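# Retract the sealant gun's rod fully using its thumb plate

## Task

Slide the sealant gun's rod back as far as it can go. It only moves back while the small thumb plate on the rod, just behind the handle, is held pushed toward the front of the gun. The gun must never go into or over the marked areas around the arm bases, or the task fails. At the end the gun must sit on the table, not on anything else, and the result must hold without the robot supporting it. Release the gun, move the grippers away, and then declare that you are done; without that declaration the task fails.

## Robot and tools

Robot and frame. Two arms, left_arm and right_arm, share one scene frame. Its origin is on the table top midway between the arms, +x points out over the table, +z points up, and left_arm sits on the +y side. The names do not refer to sides of any camera image. Each gripper's fingers point along its own +z axis and close along its own y axis. The reported end_effector_position is the spot between the finger pads, roughly 1 cm short of the tips, and it can be a little off, more so when the arm is stretched far. Joint limits (rad): waist -2.618 to 3.054, shoulder 0.000 to 3.142, elbow 0.000 to 3.142, wrist pitch -1.571 to 1.571, wrist yaw -1.571 to 1.571, wrist roll -2.094 to 2.094. Elbows stop just before full extension.

Row layout. Every motion command uses a row of 16 numbers: x, y, z, qw, qx, qy, qz, opening for left_arm, followed by the same eight for right_arm. Both arms are always included. x, y, z are an absolute gripper position in metres in the scene frame; qw, qx, qy, qz are an absolute orientation quaternion, w first. Opening runs from -1 (closed) to +1 (fully open, 0.093 m). To keep an orientation steady, repeat your own quaternion rather than copying the slightly drifted one from a result. For an arm that should stay put, resend its last reported position and quaternion plus the desired opening in every call.

execute_actions(actions). actions is a list of up to 15 actions; each action is a list of up to 15 rows; each row is applied for one control step of 1/30 s. If an action has fewer than 15 rows, its final row repeats to fill the 15 steps (0.5 s per action). A target lying more than 0.6 m from the gripper's current position along any of that gripper's axes gets the action rejected for both arms; if the first action fails this against the latest reported state, or anything is malformed, nothing runs. An empty list just returns state and images. At each step the commanded pose is clipped to within 70 mm and 16 degrees of the measured pose, so distant targets need several actions; after an action the arm only continues to its last clipped pose. Friction can leave the gripper up to about 31 mm from the command, and very small commands may not move it.

move(target, speed, blocking). target is one 16-number row of absolute poses as above. Each gripper travels in a straight line toward its pose, all arms finishing together, over 0.5 to 10 s (cut off at 10 s). speed is the path's top speed in m/s, 0.002 to 0.5, default 0.25; rotation is capped at twice that in rad/s. The opening is applied at the start. Paths ignore obstacles and the other arm, and grippers can lag, wander, or overshoot speed near full reach. Faster contact hits harder, and aiming further past a contact presses harder. With blocking=false the call returns after 0.5 s while motion continues; use wait or stop before any further actions or moves. The result adds a move: line with the ending (done, off_target, moving, held, fault) and any limits (paced means the pose was clipped; held means a check blocked steps, after which the arm may speed up), plus each gripper's distance to its pose.

wait(seconds): 0 to 10; the robot keeps its last command; returns early if a running move ends. stop(): brakes a running move; the arm needs some room to halt, and fingers keep moving. zoom_image(camera, region): camera is cam_high, cam_low, cam_left_wrist or cam_right_wrist (each 504x504); region is [x0, y0, x1, y1] in pixels from the top-left, at most 504 by 504. finished_scene(scene): ends the current scene, passing its number; irreversible; the gun must already be in its final accepted state.

Reading results. The state line lists each gripper's position and quaternion. Hand target lines show where the controller is now steering each gripper. grip_measured is the finger motor on the -1..+1 scale; pads meet near -0.94 and each millimetre of object width adds about 0.0208, with a fixed per-gripper error up to about 0.02. Once pads touch, fingers stop but the motor reading keeps heading to your number, so it barely reveals contact; commanding lower than the object's width reading squeezes harder, up to about 50 to 62 N per pad (less on thin parts). Keep sending the same closing number to keep a grip. Joint positions end with the opening in metres, floored at zero. Action results list positions at some steps, with HELD marking steps where an arm was held back. A pose unreachable line means the clearance check altered or blocked that arm's command. FAULT lines report an arm stopping.

Heat. Holding loads warms the motors, even while you deliberate. MOTOR HOT appears at 75 °C; at 90 °C that arm halts for 10 seconds; at 100 °C it loses hold and falls.

Avoid: letting the gun enter or pass over the base zones, knocking anything off the table, dropping or slamming objects, very hard pushes, arms touching or pressing each other, and long heavy holds. Loose objects may occasionally be nudged by something outside your control.

Each tool is called after "Call:" by a JSON object that holds its "name" and its "arguments".

## Session

Call:
{"name": "execute_actions", "arguments": {"actions": []}}

Scene clock: 0.00 s.
left_arm: end_effector_position=(+0.2200, +0.5028, +0.2495) grip_measured=+1.000 end_effector_quat_wxyz=(+0.045, +0.767, -0.285, +0.573) | right_arm: end_effector_position=(+0.1151, -0.6354, +0.2602) grip_measured=+0.982 end_effector_quat_wxyz=(+0.616, +0.251, +0.651, -0.367)
Joint positions: left_arm=[ 1.292  1.398  1.184 -1.451  1.224 -1.193  0.093] | right_arm=[-1.421  1.397  0.66   0.772 -0.684 -0.148  0.092]
Joint velocities: left_arm=[-0.017 -0.007 -0.012 -0.007 -0.037 -0.037  0.   ] | right_arm=[ 0.007  0.007 -0.027 -0.037 -0.022 -0.066  0.002]
Hand target (left_arm): +0.220, +0.503, +0.250; +0.045, +0.767, -0.285, +0.573
Hand target (right_arm): +0.115, -0.635, +0.260; +0.616, +0.251, +0.651, -0.367

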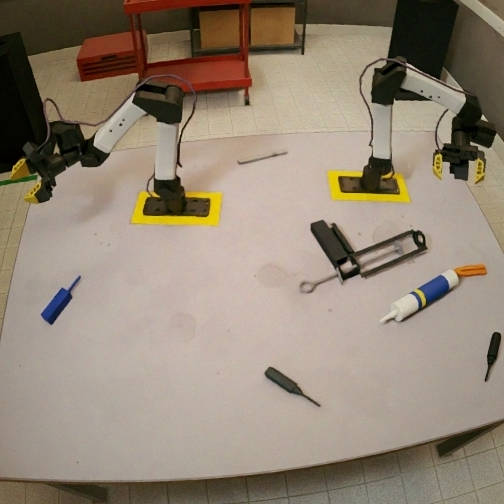

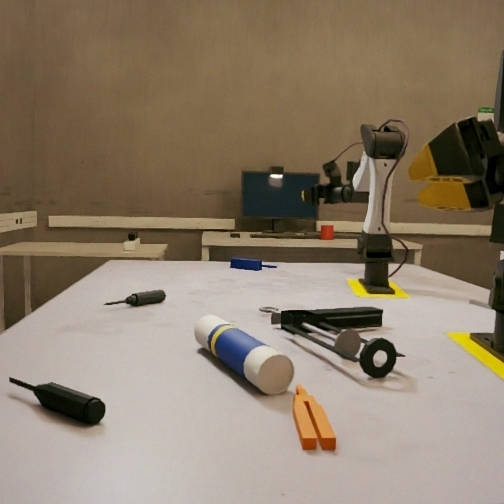

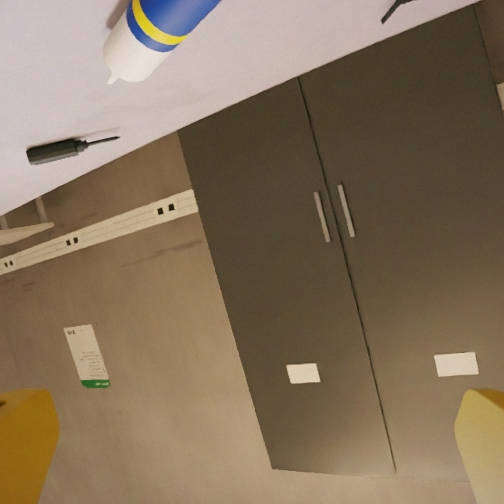

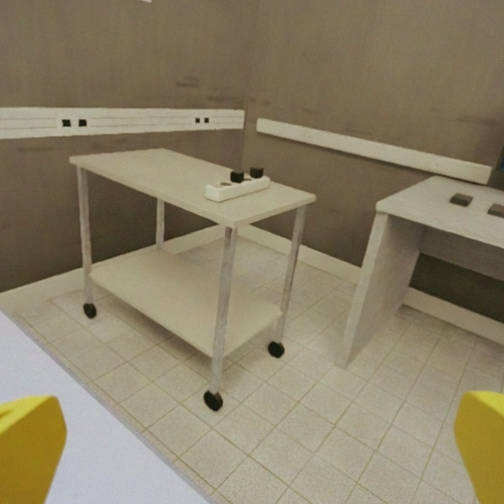

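Call:
{"name": "move", "arguments": {"target": [0.3,0.33,0.16,0,-0.174,0.985,0,0.9,0.33,-0.2,0.16,-0.1,0.3,0.94,0.1,0.4], "speed": 0.4}}

Call:
{"name": "move", "arguments": {"target": [0.33,0.185,0.09,0,-0.174,0.985,0,0.9,0.365,0.05,0.065,-0.18,0.56,0.8,0.126,0.4], "speed": 0.25}}

Scene clock: 10.90 s.
left_arm: end_effector_position=(+0.2882, +0.3327, +0.1580) grip_measured=+0.902 end_effector_quat_wxyz=(-0.006, -0.183, +0.983, +0.003) | right_arm: end_effector_position=(+0.3291, -0.1993, +0.1549) grip_measured=+0.403 end_effector_quat_wxyz=(-0.077, +0.292, +0.946, +0.117)
Joint positions: left_arm=[ 0.006  1.691  1.549 -1.441 -0.002 -0.484  0.088] | right_arm=[ 0.135  1.806  1.646 -1.501 -0.266  0.554  0.065]
Joint velocities: left_arm=[ 0.007 -0.017  0.002 -0.022 -0.037 -0.037 -0.001] | right_arm=[-0.002  0.017 -0.017  0.037  0.037  0.007  0.   ]
Hand target (left_arm): +0.296, +0.332, +0.161; +0.005, -0.178, +0.984, +0.005
Hand target (right_arm): +0.329, -0.195, +0.154; -0.089, +0.294, +0.944, +0.119
Off the commanded pose (left_arm): 0.012 m, 1 deg.
Off the commanded pose (right_arm): 0.005 m, 3 deg.
move: off_target (left_arm, right_arm)

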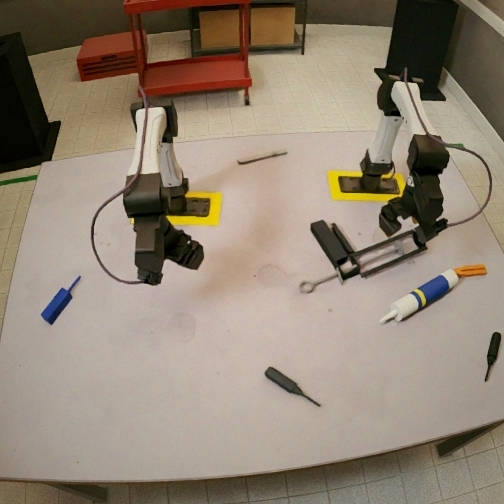

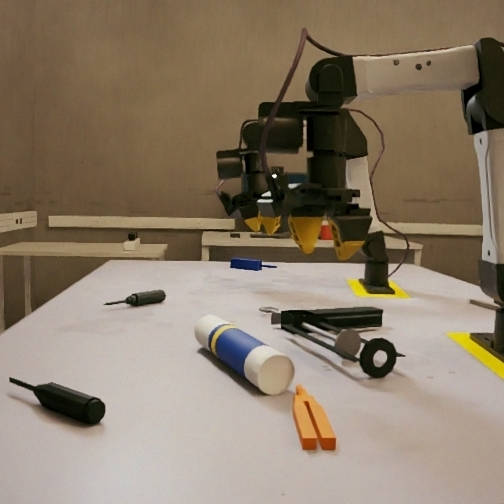

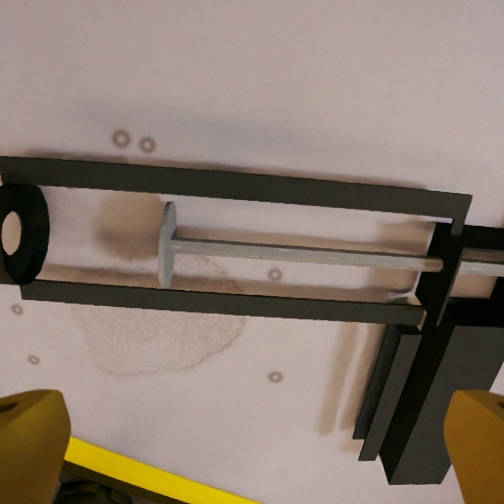

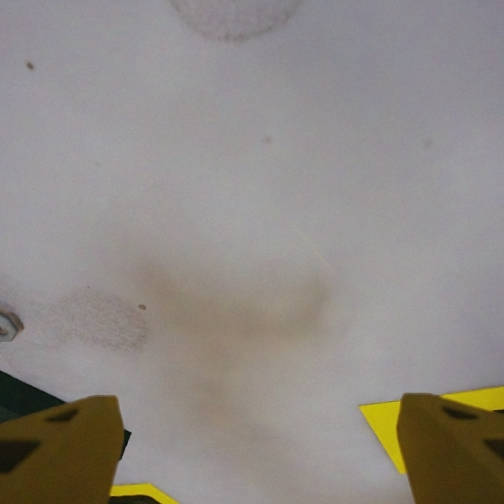

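Scene clock: 12.83 s.
left_arm: end_effector_position=(+0.3215, +0.1909, +0.0882) grip_measured=+0.902 end_effector_quat_wxyz=(-0.008, -0.173, +0.985, +0.008) | right_arm: end_effector_position=(+0.3559, +0.0487, +0.0689) grip_measured=+0.403 end_effector_quat_wxyz=(-0.182, +0.557, +0.800, +0.126)
Joint positions: left_arm=[-0.368  1.997  1.665 -1.261 -0.003 -0.838  0.088] | right_arm=[ 0.698  2.165  1.775 -1.1   -0.44   1.763  0.065]
Joint velocities: left_arm=[ 0.007 -0.007  0.012 -0.007  0.051 -0.022 -0.   ] | right_arm=[ 0.022  0.002 -0.007  0.022 -0.051 -0.037 -0.002]
Hand target (left_arm): +0.328, +0.185, +0.091; +0.001, -0.174, +0.985, -0.000
Hand target (right_arm): +0.360, +0.054, +0.066; -0.184, +0.558, +0.798, +0.131
Off the commanded pose (left_arm): 0.010 m, 1 deg.
Off the commanded pose (right_arm): 0.010 m, 0 deg.
move: done

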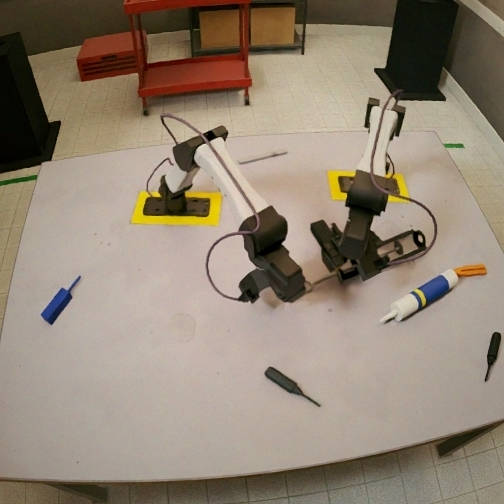

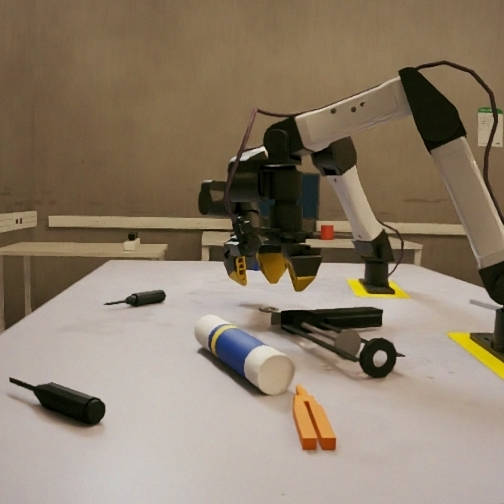

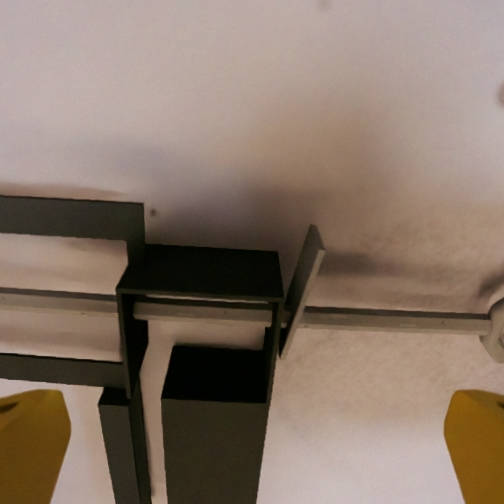

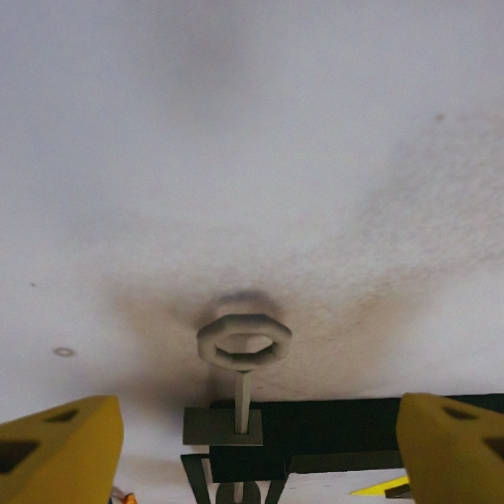

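Call:
{"name": "move", "arguments": {"target": [0.326,0.203,0.058,0,-0.16,0.987,0,0.9,0.347,0.085,0.042,-0.18,0.56,0.8,0.126,0.4], "speed": 0.08}}

Scene clock: 17.53 s.
left_arm: end_effector_position=(+0.3298, +0.1987, +0.0624) grip_measured=+0.902 end_effector_quat_wxyz=(+0.004, -0.160, +0.987, -0.001) | right_arm: end_effector_position=(+0.3506, +0.0866, +0.0589) grip_measured=+0.403 end_effector_quat_wxyz=(-0.180, +0.554, +0.800, +0.143)
Joint positions: left_arm=[-0.34   1.997  1.562 -1.126 -0.003 -0.783  0.088] | right_arm=[ 0.776  2.195  1.775 -0.998 -0.44   1.854  0.065]
Joint velocities: left_arm=[-0.002  0.002 -0.007  0.037 -0.051  0.022  0.001] | right_arm=[ 0.007 -0.002  0.002 -0.051  0.007  0.051  0.   ]
Hand target (left_arm): +0.326, +0.203, +0.058; -0.000, -0.160, +0.987, +0.000
Hand target (right_arm): +0.346, +0.085, +0.043; -0.181, +0.559, +0.799, +0.126
Off the commanded pose (left_arm): 0.007 m, 1 deg.
Off the commanded pose (right_arm): 0.017 m, 2 deg.
move: off_target (right_arm)

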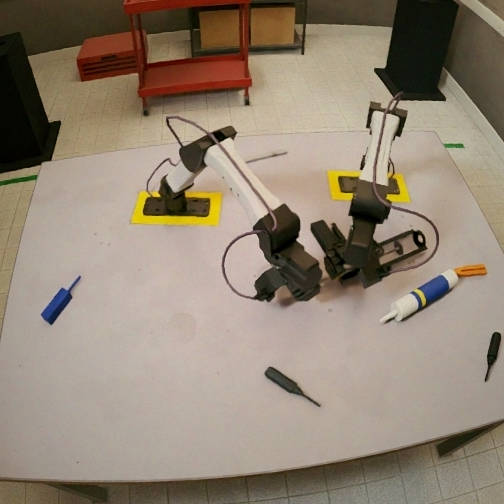

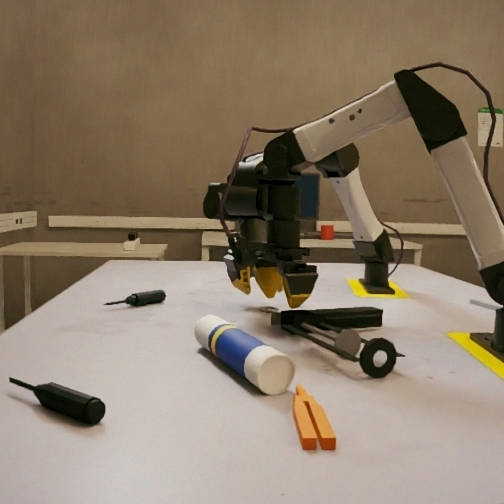

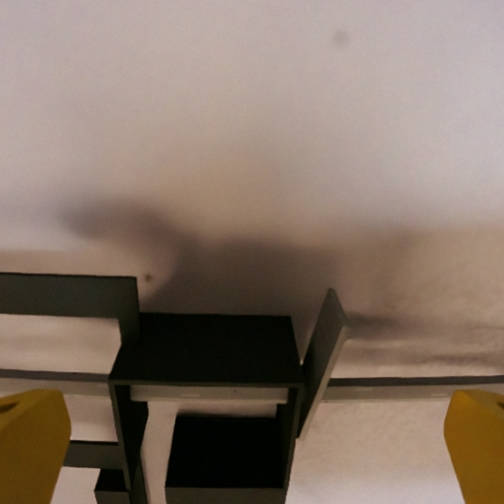

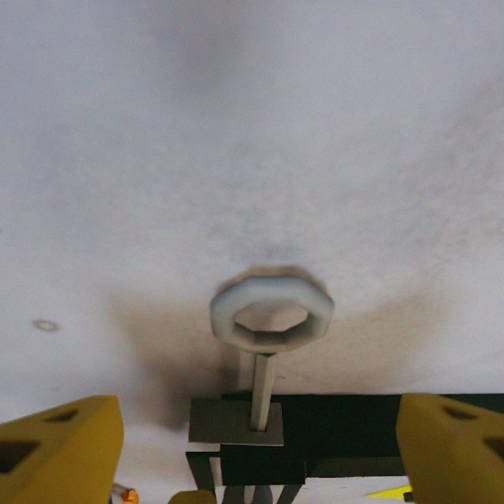

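Call:
{"name": "move", "arguments": {"target": [0.321,0.21,0.052,0,-0.16,0.987,0,0.95,0.339,0.08,0.016,-0.18,0.56,0.8,0.126,0.3], "speed": 0.05}}

Call:
{"name": "move", "arguments": {"target": [0.321,0.21,0.028,0,-0.16,0.987,0,0.95,0.339,0.08,0.012,-0.18,0.56,0.8,0.126,0.3], "speed": 0.04}}

Scene clock: 22.07 s.
left_arm: end_effector_position=(+0.3250, +0.2055, +0.0546) grip_measured=+0.948 end_effector_quat_wxyz=(+0.003, -0.159, +0.987, -0.000) | right_arm: end_effector_position=(+0.3436, +0.0816, +0.0299) grip_measured=+0.303 end_effector_quat_wxyz=(-0.181, +0.556, +0.799, +0.139)
Joint positions: left_arm=[-0.329  1.98   1.504 -1.091 -0.003 -0.771  0.091] | right_arm=[ 0.776  2.195  1.658 -0.888 -0.439  1.855  0.06 ]
Joint velocities: left_arm=[ 0.022 -0.007 -0.002  0.037 -0.11   0.007  0.   ] | right_arm=[ 0.017 -0.007  0.007  0.007  0.022  0.022 -0.001]
Hand target (left_arm): +0.321, +0.210, +0.052; -0.000, -0.160, +0.987, +0.000
Hand target (right_arm): +0.339, +0.080, +0.016; -0.180, +0.559, +0.799, +0.126
Off the commanded pose (left_arm): 0.007 m, 0 deg.
Off the commanded pose (right_arm): 0.015 m, 2 deg.
move: off_target (right_arm)

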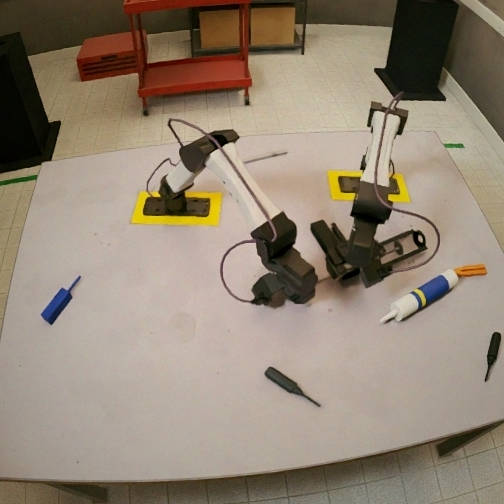

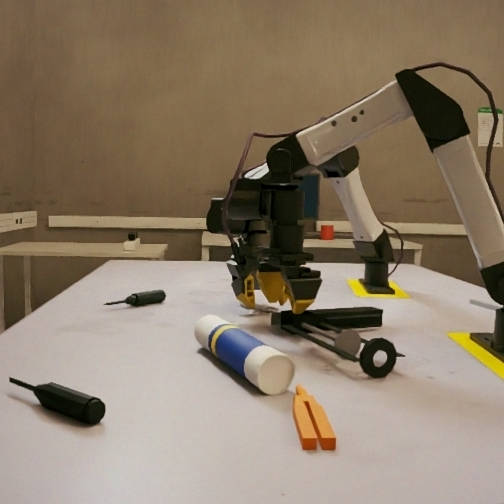

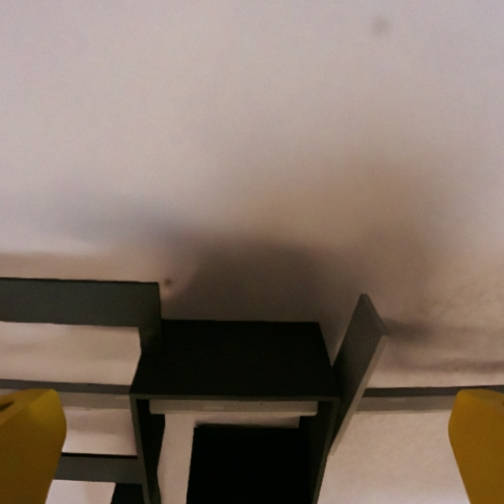

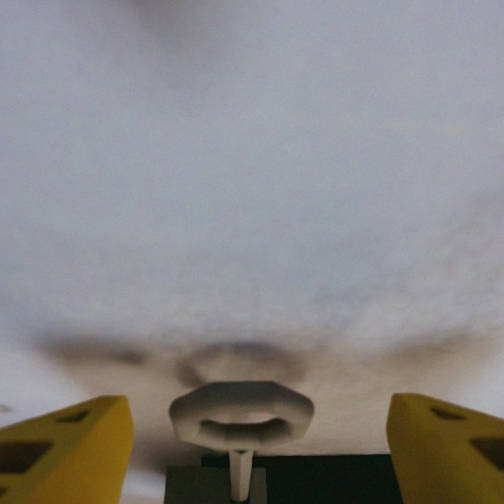

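Scene clock: 23.17 s.
left_arm: end_effector_position=(+0.3265, +0.2048, +0.0395) grip_measured=+0.948 end_effector_quat_wxyz=(+0.013, -0.159, +0.987, -0.007) | right_arm: end_effector_position=(+0.3464, +0.0834, +0.0304) grip_measured=+0.303 end_effector_quat_wxyz=(-0.178, +0.554, +0.800, +0.146)
Joint positions: left_arm=[-0.329  1.98   1.442 -1.004 -0.003 -0.771  0.091] | right_arm=[ 0.776  2.195  1.658 -0.873 -0.438  1.855  0.06 ]
Joint velocities: left_arm=[ 0.017 -0.007 -0.012 -0.037 -0.022  0.125 -0.   ] | right_arm=[-0.002  0.017 -0.017  0.022 -0.051  0.007 -0.001]
Hand target (left_arm): +0.321, +0.210, +0.028; -0.000, -0.160, +0.987, +0.000
Hand target (right_arm): +0.339, +0.080, +0.012; -0.180, +0.559, +0.799, +0.126
Off the commanded pose (left_arm): 0.014 m, 2 deg.
Off the commanded pose (right_arm): 0.020 m, 2 deg.
move: off_target (left_arm, right_arm)

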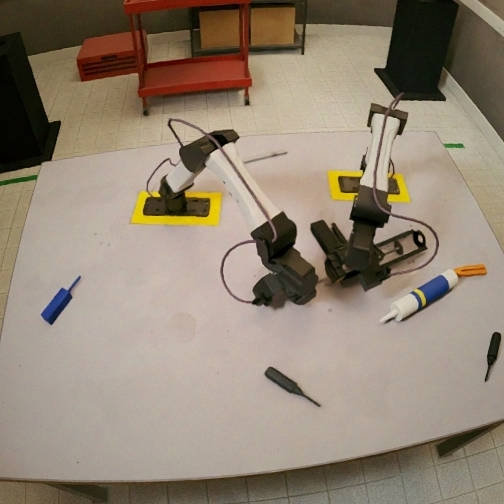

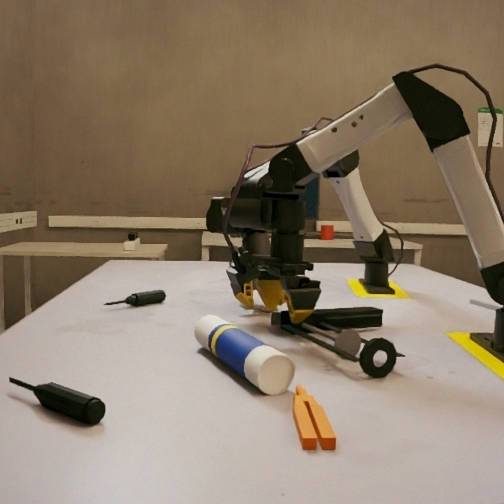

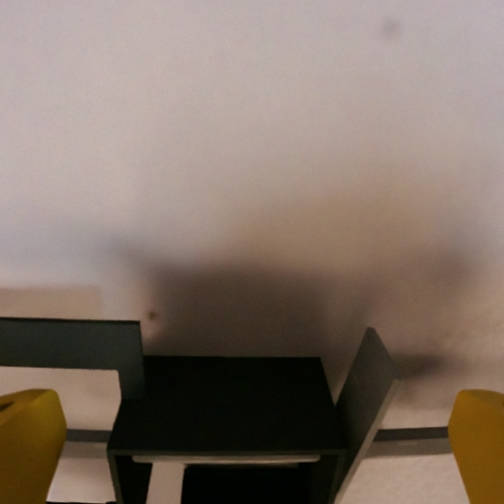

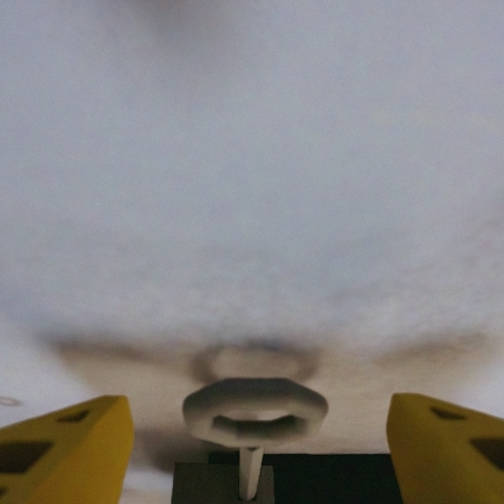

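Call:
{"name": "move", "arguments": {"target": [0.308,0.205,0.036,0,-0.16,0.987,0,0.85,0.341,0.088,0.014,-0.18,0.56,0.8,0.126,0.3], "speed": 0.03}}

Call:
{"name": "move", "arguments": {"target": [0.31,0.205,0.03,0,-0.16,0.987,0,0.85,0.341,0.092,0.008,-0.18,0.56,0.8,0.126,0.3], "speed": 0.03}}

Scene clock: 26.70 s.
left_arm: end_effector_position=(+0.3178, +0.2039, +0.0385) grip_measured=+0.852 end_effector_quat_wxyz=(+0.009, -0.161, +0.987, -0.005) | right_arm: end_effector_position=(+0.3419, +0.0858, +0.0220) grip_measured=+0.303 end_effector_quat_wxyz=(-0.183, +0.557, +0.798, +0.135)
Joint positions: left_arm=[-0.341  1.962  1.412 -1.002 -0.003 -0.787  0.086] | right_arm=[ 0.786  2.214  1.658 -0.873 -0.438  1.868  0.06 ]
Joint velocities: left_arm=[-0.002 -0.007  0.012  0.066  0.051 -0.037 -0.   ] | right_arm=[-0.007  0.002 -0.012  0.051 -0.007  0.051 -0.001]
Hand target (left_arm): +0.308, +0.205, +0.036; +0.000, -0.160, +0.987, +0.000
Hand target (right_arm): +0.341, +0.088, +0.014; -0.180, +0.559, +0.799, +0.126
Off the commanded pose (left_arm): 0.010 m, 1 deg.
Off the commanded pose (right_arm): 0.008 m, 1 deg.
move: done

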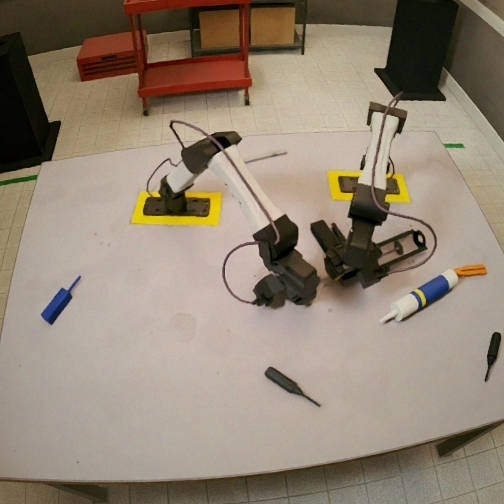

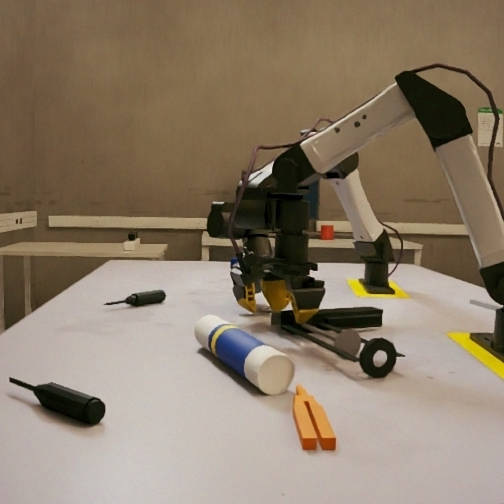

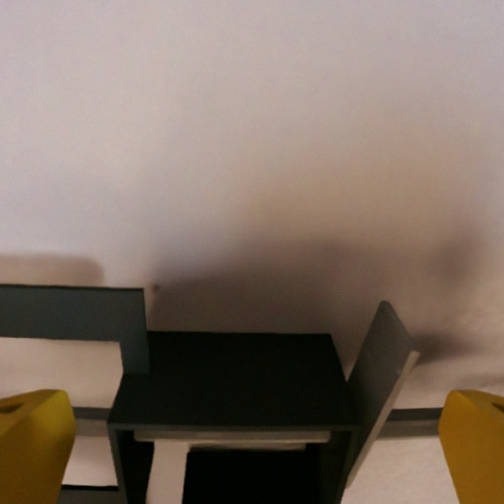

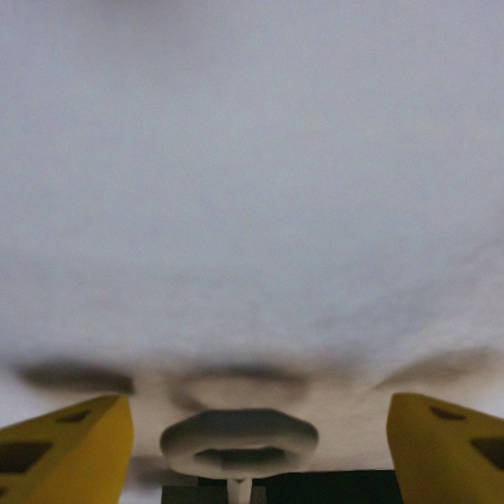

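Scene clock: 27.53 s.
left_arm: end_effector_position=(+0.3186, +0.2035, +0.0385) grip_measured=+0.852 end_effector_quat_wxyz=(+0.010, -0.161, +0.987, -0.006) | right_arm: end_effector_position=(+0.3402, +0.0879, +0.0183) grip_measured=+0.303 end_effector_quat_wxyz=(-0.184, +0.559, +0.798, +0.132)
Joint positions: left_arm=[-0.341  1.962  1.412 -0.998 -0.003 -0.787  0.086] | right_arm=[ 0.793  2.223  1.658 -0.867 -0.436  1.876  0.06 ]
Joint velocities: left_arm=[ 0.002  0.012 -0.027 -0.007  0.007  0.007  0.   ] | right_arm=[-0.002  0.002 -0.002  0.037 -0.007  0.051 -0.   ]
Hand target (left_arm): +0.310, +0.205, +0.030; -0.000, -0.160, +0.987, +0.000
Hand target (right_arm): +0.341, +0.092, +0.008; -0.180, +0.559, +0.799, +0.126
Off the commanded pose (left_arm): 0.012 m, 1 deg.
Off the commanded pose (right_arm): 0.011 m, 1 deg.
move: off_target (left_arm, right_arm)

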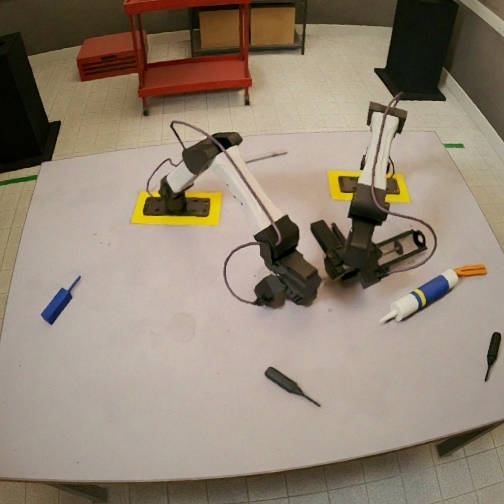

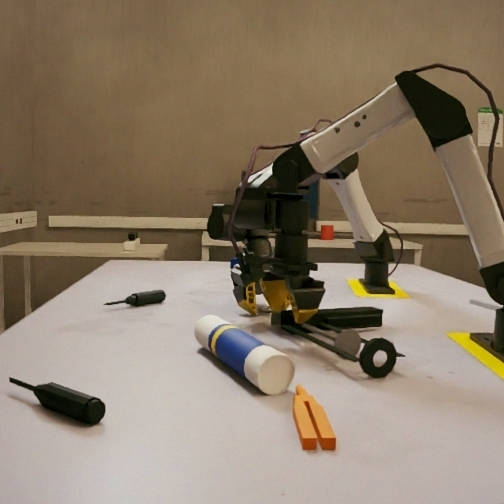

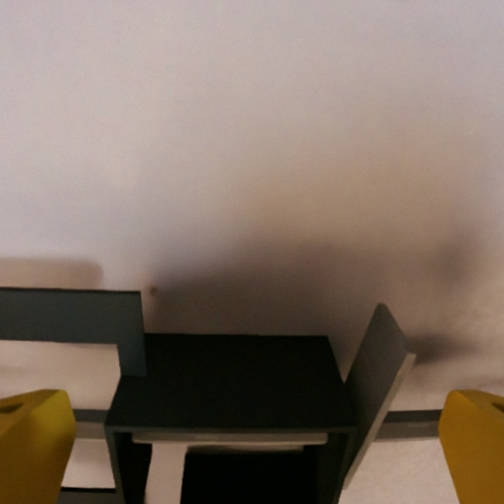

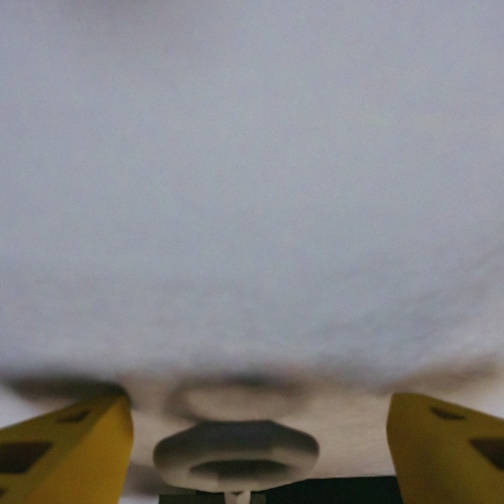

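Call:
{"name": "move", "arguments": {"target": [0.316,0.202,0.026,0,-0.16,0.987,0,0.05,0.335,0.092,0.015,-0.18,0.56,0.8,0.126,0.1], "speed": 0.03}}

Call:
{"name": "move", "arguments": {"target": [0.317,0.203,0.034,0,-0.16,0.987,0,0.05,0.337,0.09,0.017,-0.18,0.56,0.8,0.126,-0.6], "speed": 0.03}}

Call:
{"name": "move", "arguments": {"target": [0.317,0.203,0.034,0,-0.16,0.987,0,0.05,0.355,0.035,0.019,-0.18,0.56,0.8,0.126,-0.6], "speed": 0.05}}

Scene clock: 31.03 s.
left_arm: end_effector_position=(+0.3197, +0.2026, +0.0383) grip_measured=+0.063 end_effector_quat_wxyz=(+0.012, -0.161, +0.987, -0.009) | right_arm: end_effector_position=(+0.3408, +0.0888, +0.0181) grip_measured=+0.103 end_effector_quat_wxyz=(-0.181, +0.561, +0.797, +0.133)
Joint positions: left_arm=[-0.341  1.962  1.412 -0.992 -0.    -0.787  0.048] | right_arm=[ 0.795  2.223  1.658 -0.862 -0.432  1.884  0.05 ]
Joint velocities: left_arm=[ 0.002  0.002 -0.007 -0.051 -0.051 -0.022  0.001] | right_arm=[-0.017 -0.012  0.002  0.037 -0.051  0.081 -0.002]
Hand target (left_arm): +0.316, +0.202, +0.026; -0.000, -0.160, +0.987, +0.000
Hand target (right_arm): +0.335, +0.092, +0.015; -0.180, +0.559, +0.799, +0.126
Off the commanded pose (left_arm): 0.013 m, 2 deg.
Off the commanded pose (right_arm): 0.007 m, 1 deg.
move: off_target (left_arm)

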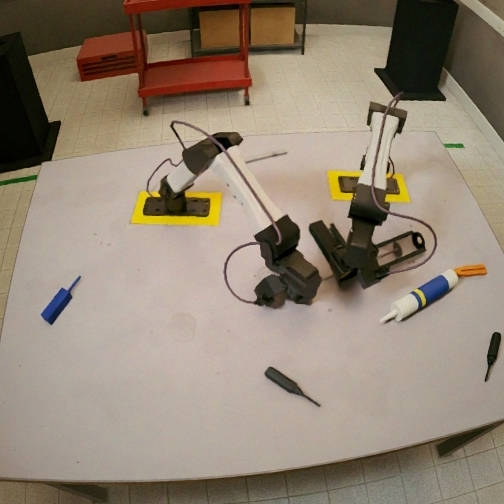

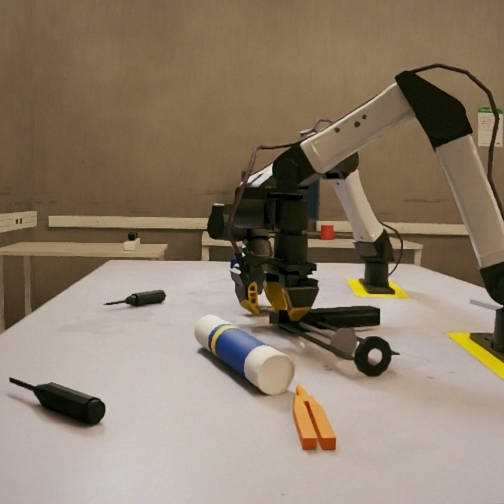

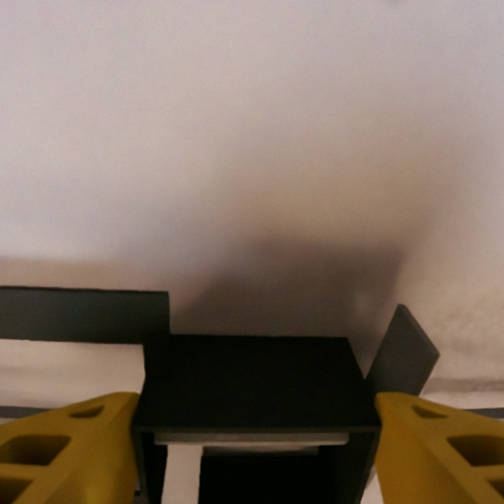

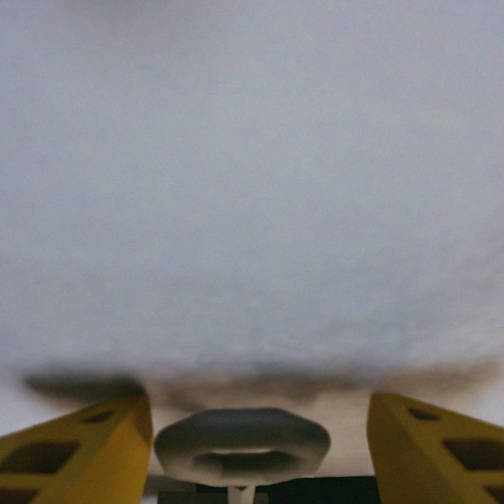

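Scene clock: 31.73 s.
left_arm: end_effector_position=(+0.3190, +0.2021, +0.0383) grip_measured=+0.063 end_effector_quat_wxyz=(+0.010, -0.158, +0.987, -0.010) | right_arm: end_effector_position=(+0.3429, +0.0894, +0.0181) grip_measured=-0.374 end_effector_quat_wxyz=(-0.178, +0.561, +0.797, +0.136)
Joint positions: left_arm=[-0.341  1.962  1.412 -0.994  0.005 -0.782  0.048] | right_arm=[ 0.795  2.223  1.658 -0.854 -0.427  1.885  0.027]
Joint velocities: left_arm=[-0.017 -0.007 -0.012 -0.081 -0.007 -0.037  0.   ] | right_arm=[ 0.007  0.007  0.012 -0.051 -0.051 -0.007  0.   ]
Hand target (left_arm): +0.317, +0.203, +0.034; +0.000, -0.160, +0.987, -0.000
Hand target (right_arm): +0.337, +0.090, +0.017; -0.180, +0.559, +0.799, +0.126
Off the commanded pose (left_arm): 0.005 m, 2 deg.
Off the commanded pose (right_arm): 0.006 m, 1 deg.
move: done

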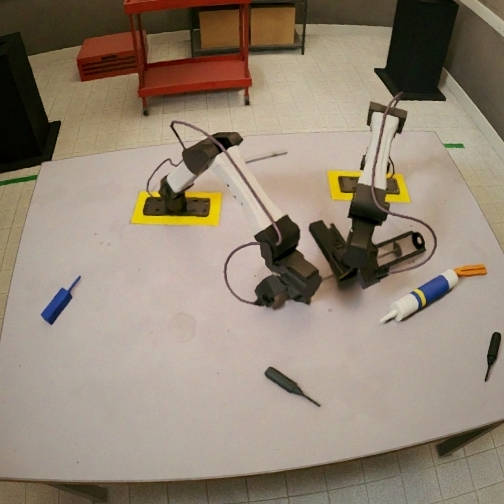

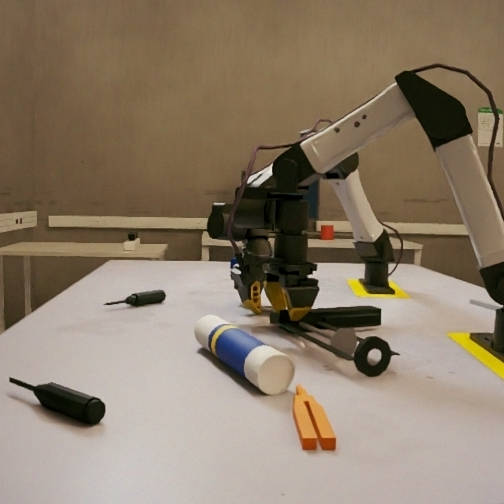

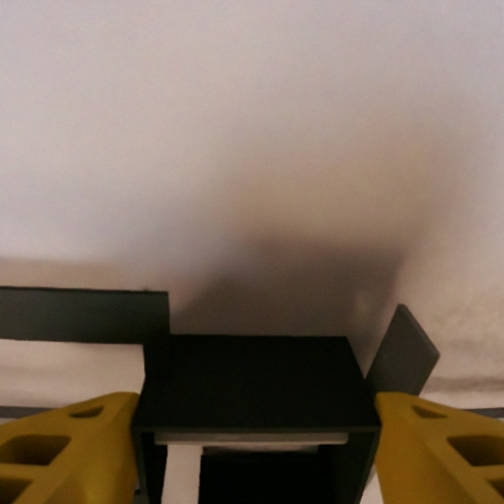

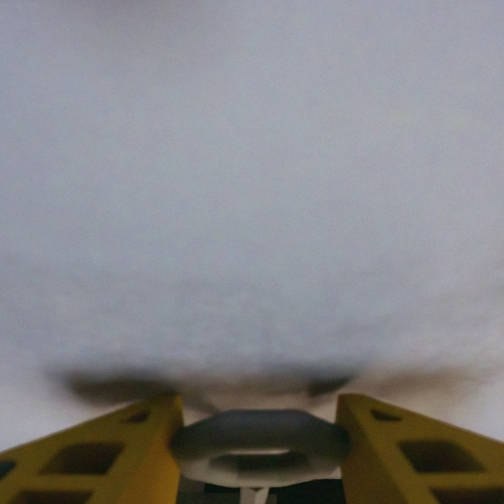

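Scene clock: 33.33 s.
left_arm: end_effector_position=(+0.3227, +0.1874, +0.0412) grip_measured=+0.063 end_effector_quat_wxyz=(+0.017, -0.161, +0.986, -0.031) | right_arm: end_effector_position=(+0.3509, +0.0722, +0.0228) grip_measured=-0.374 end_effector_quat_wxyz=(-0.214, +0.543, +0.796, +0.160)
Joint positions: left_arm=[-0.361  1.962  1.422 -0.965  0.029 -0.808  0.048] | right_arm=[ 0.72   2.215  1.635 -0.86  -0.527  1.785  0.027]
Joint velocities: left_arm=[-0.017 -0.012 -0.012 -0.066  0.007 -0.051  0.   ] | right_arm=[-0.022  0.012  0.002  0.022 -0.022  0.022 -0.   ]
Hand target (left_arm): +0.317, +0.203, +0.035; +0.000, -0.160, +0.987, -0.001
Hand target (right_arm): +0.355, +0.036, +0.019; -0.181, +0.559, +0.799, +0.125
Off the commanded pose (left_arm): 0.018 m, 4 deg.
Off the commanded pose (right_arm): 0.038 m, 6 deg.
move: off_target (left_arm, right_arm)

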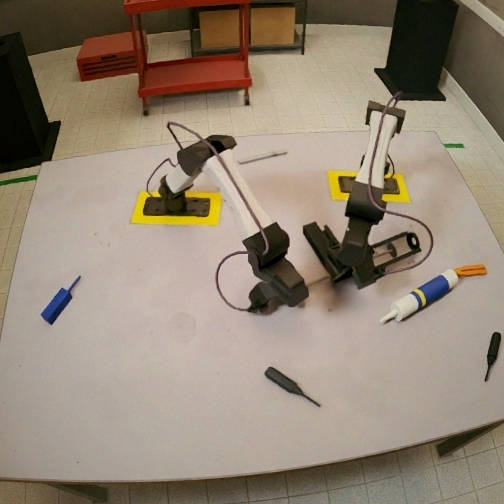

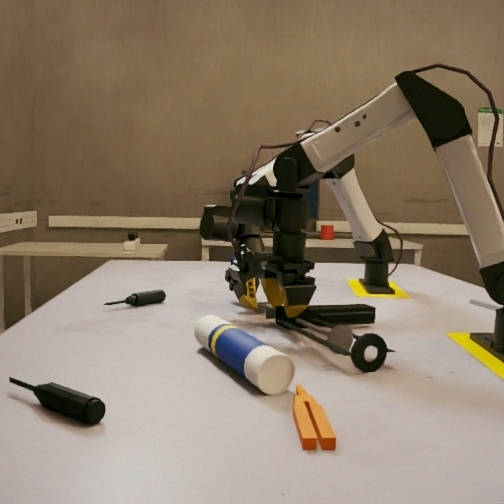

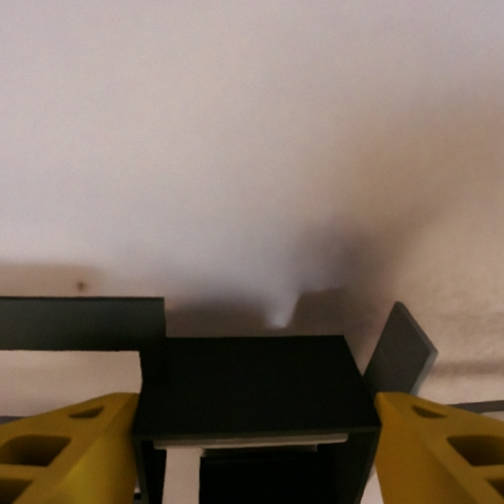

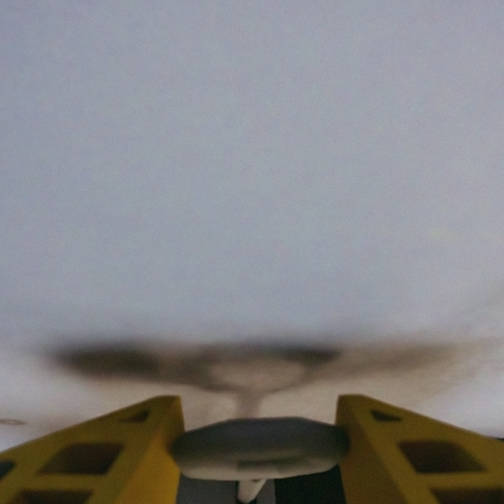

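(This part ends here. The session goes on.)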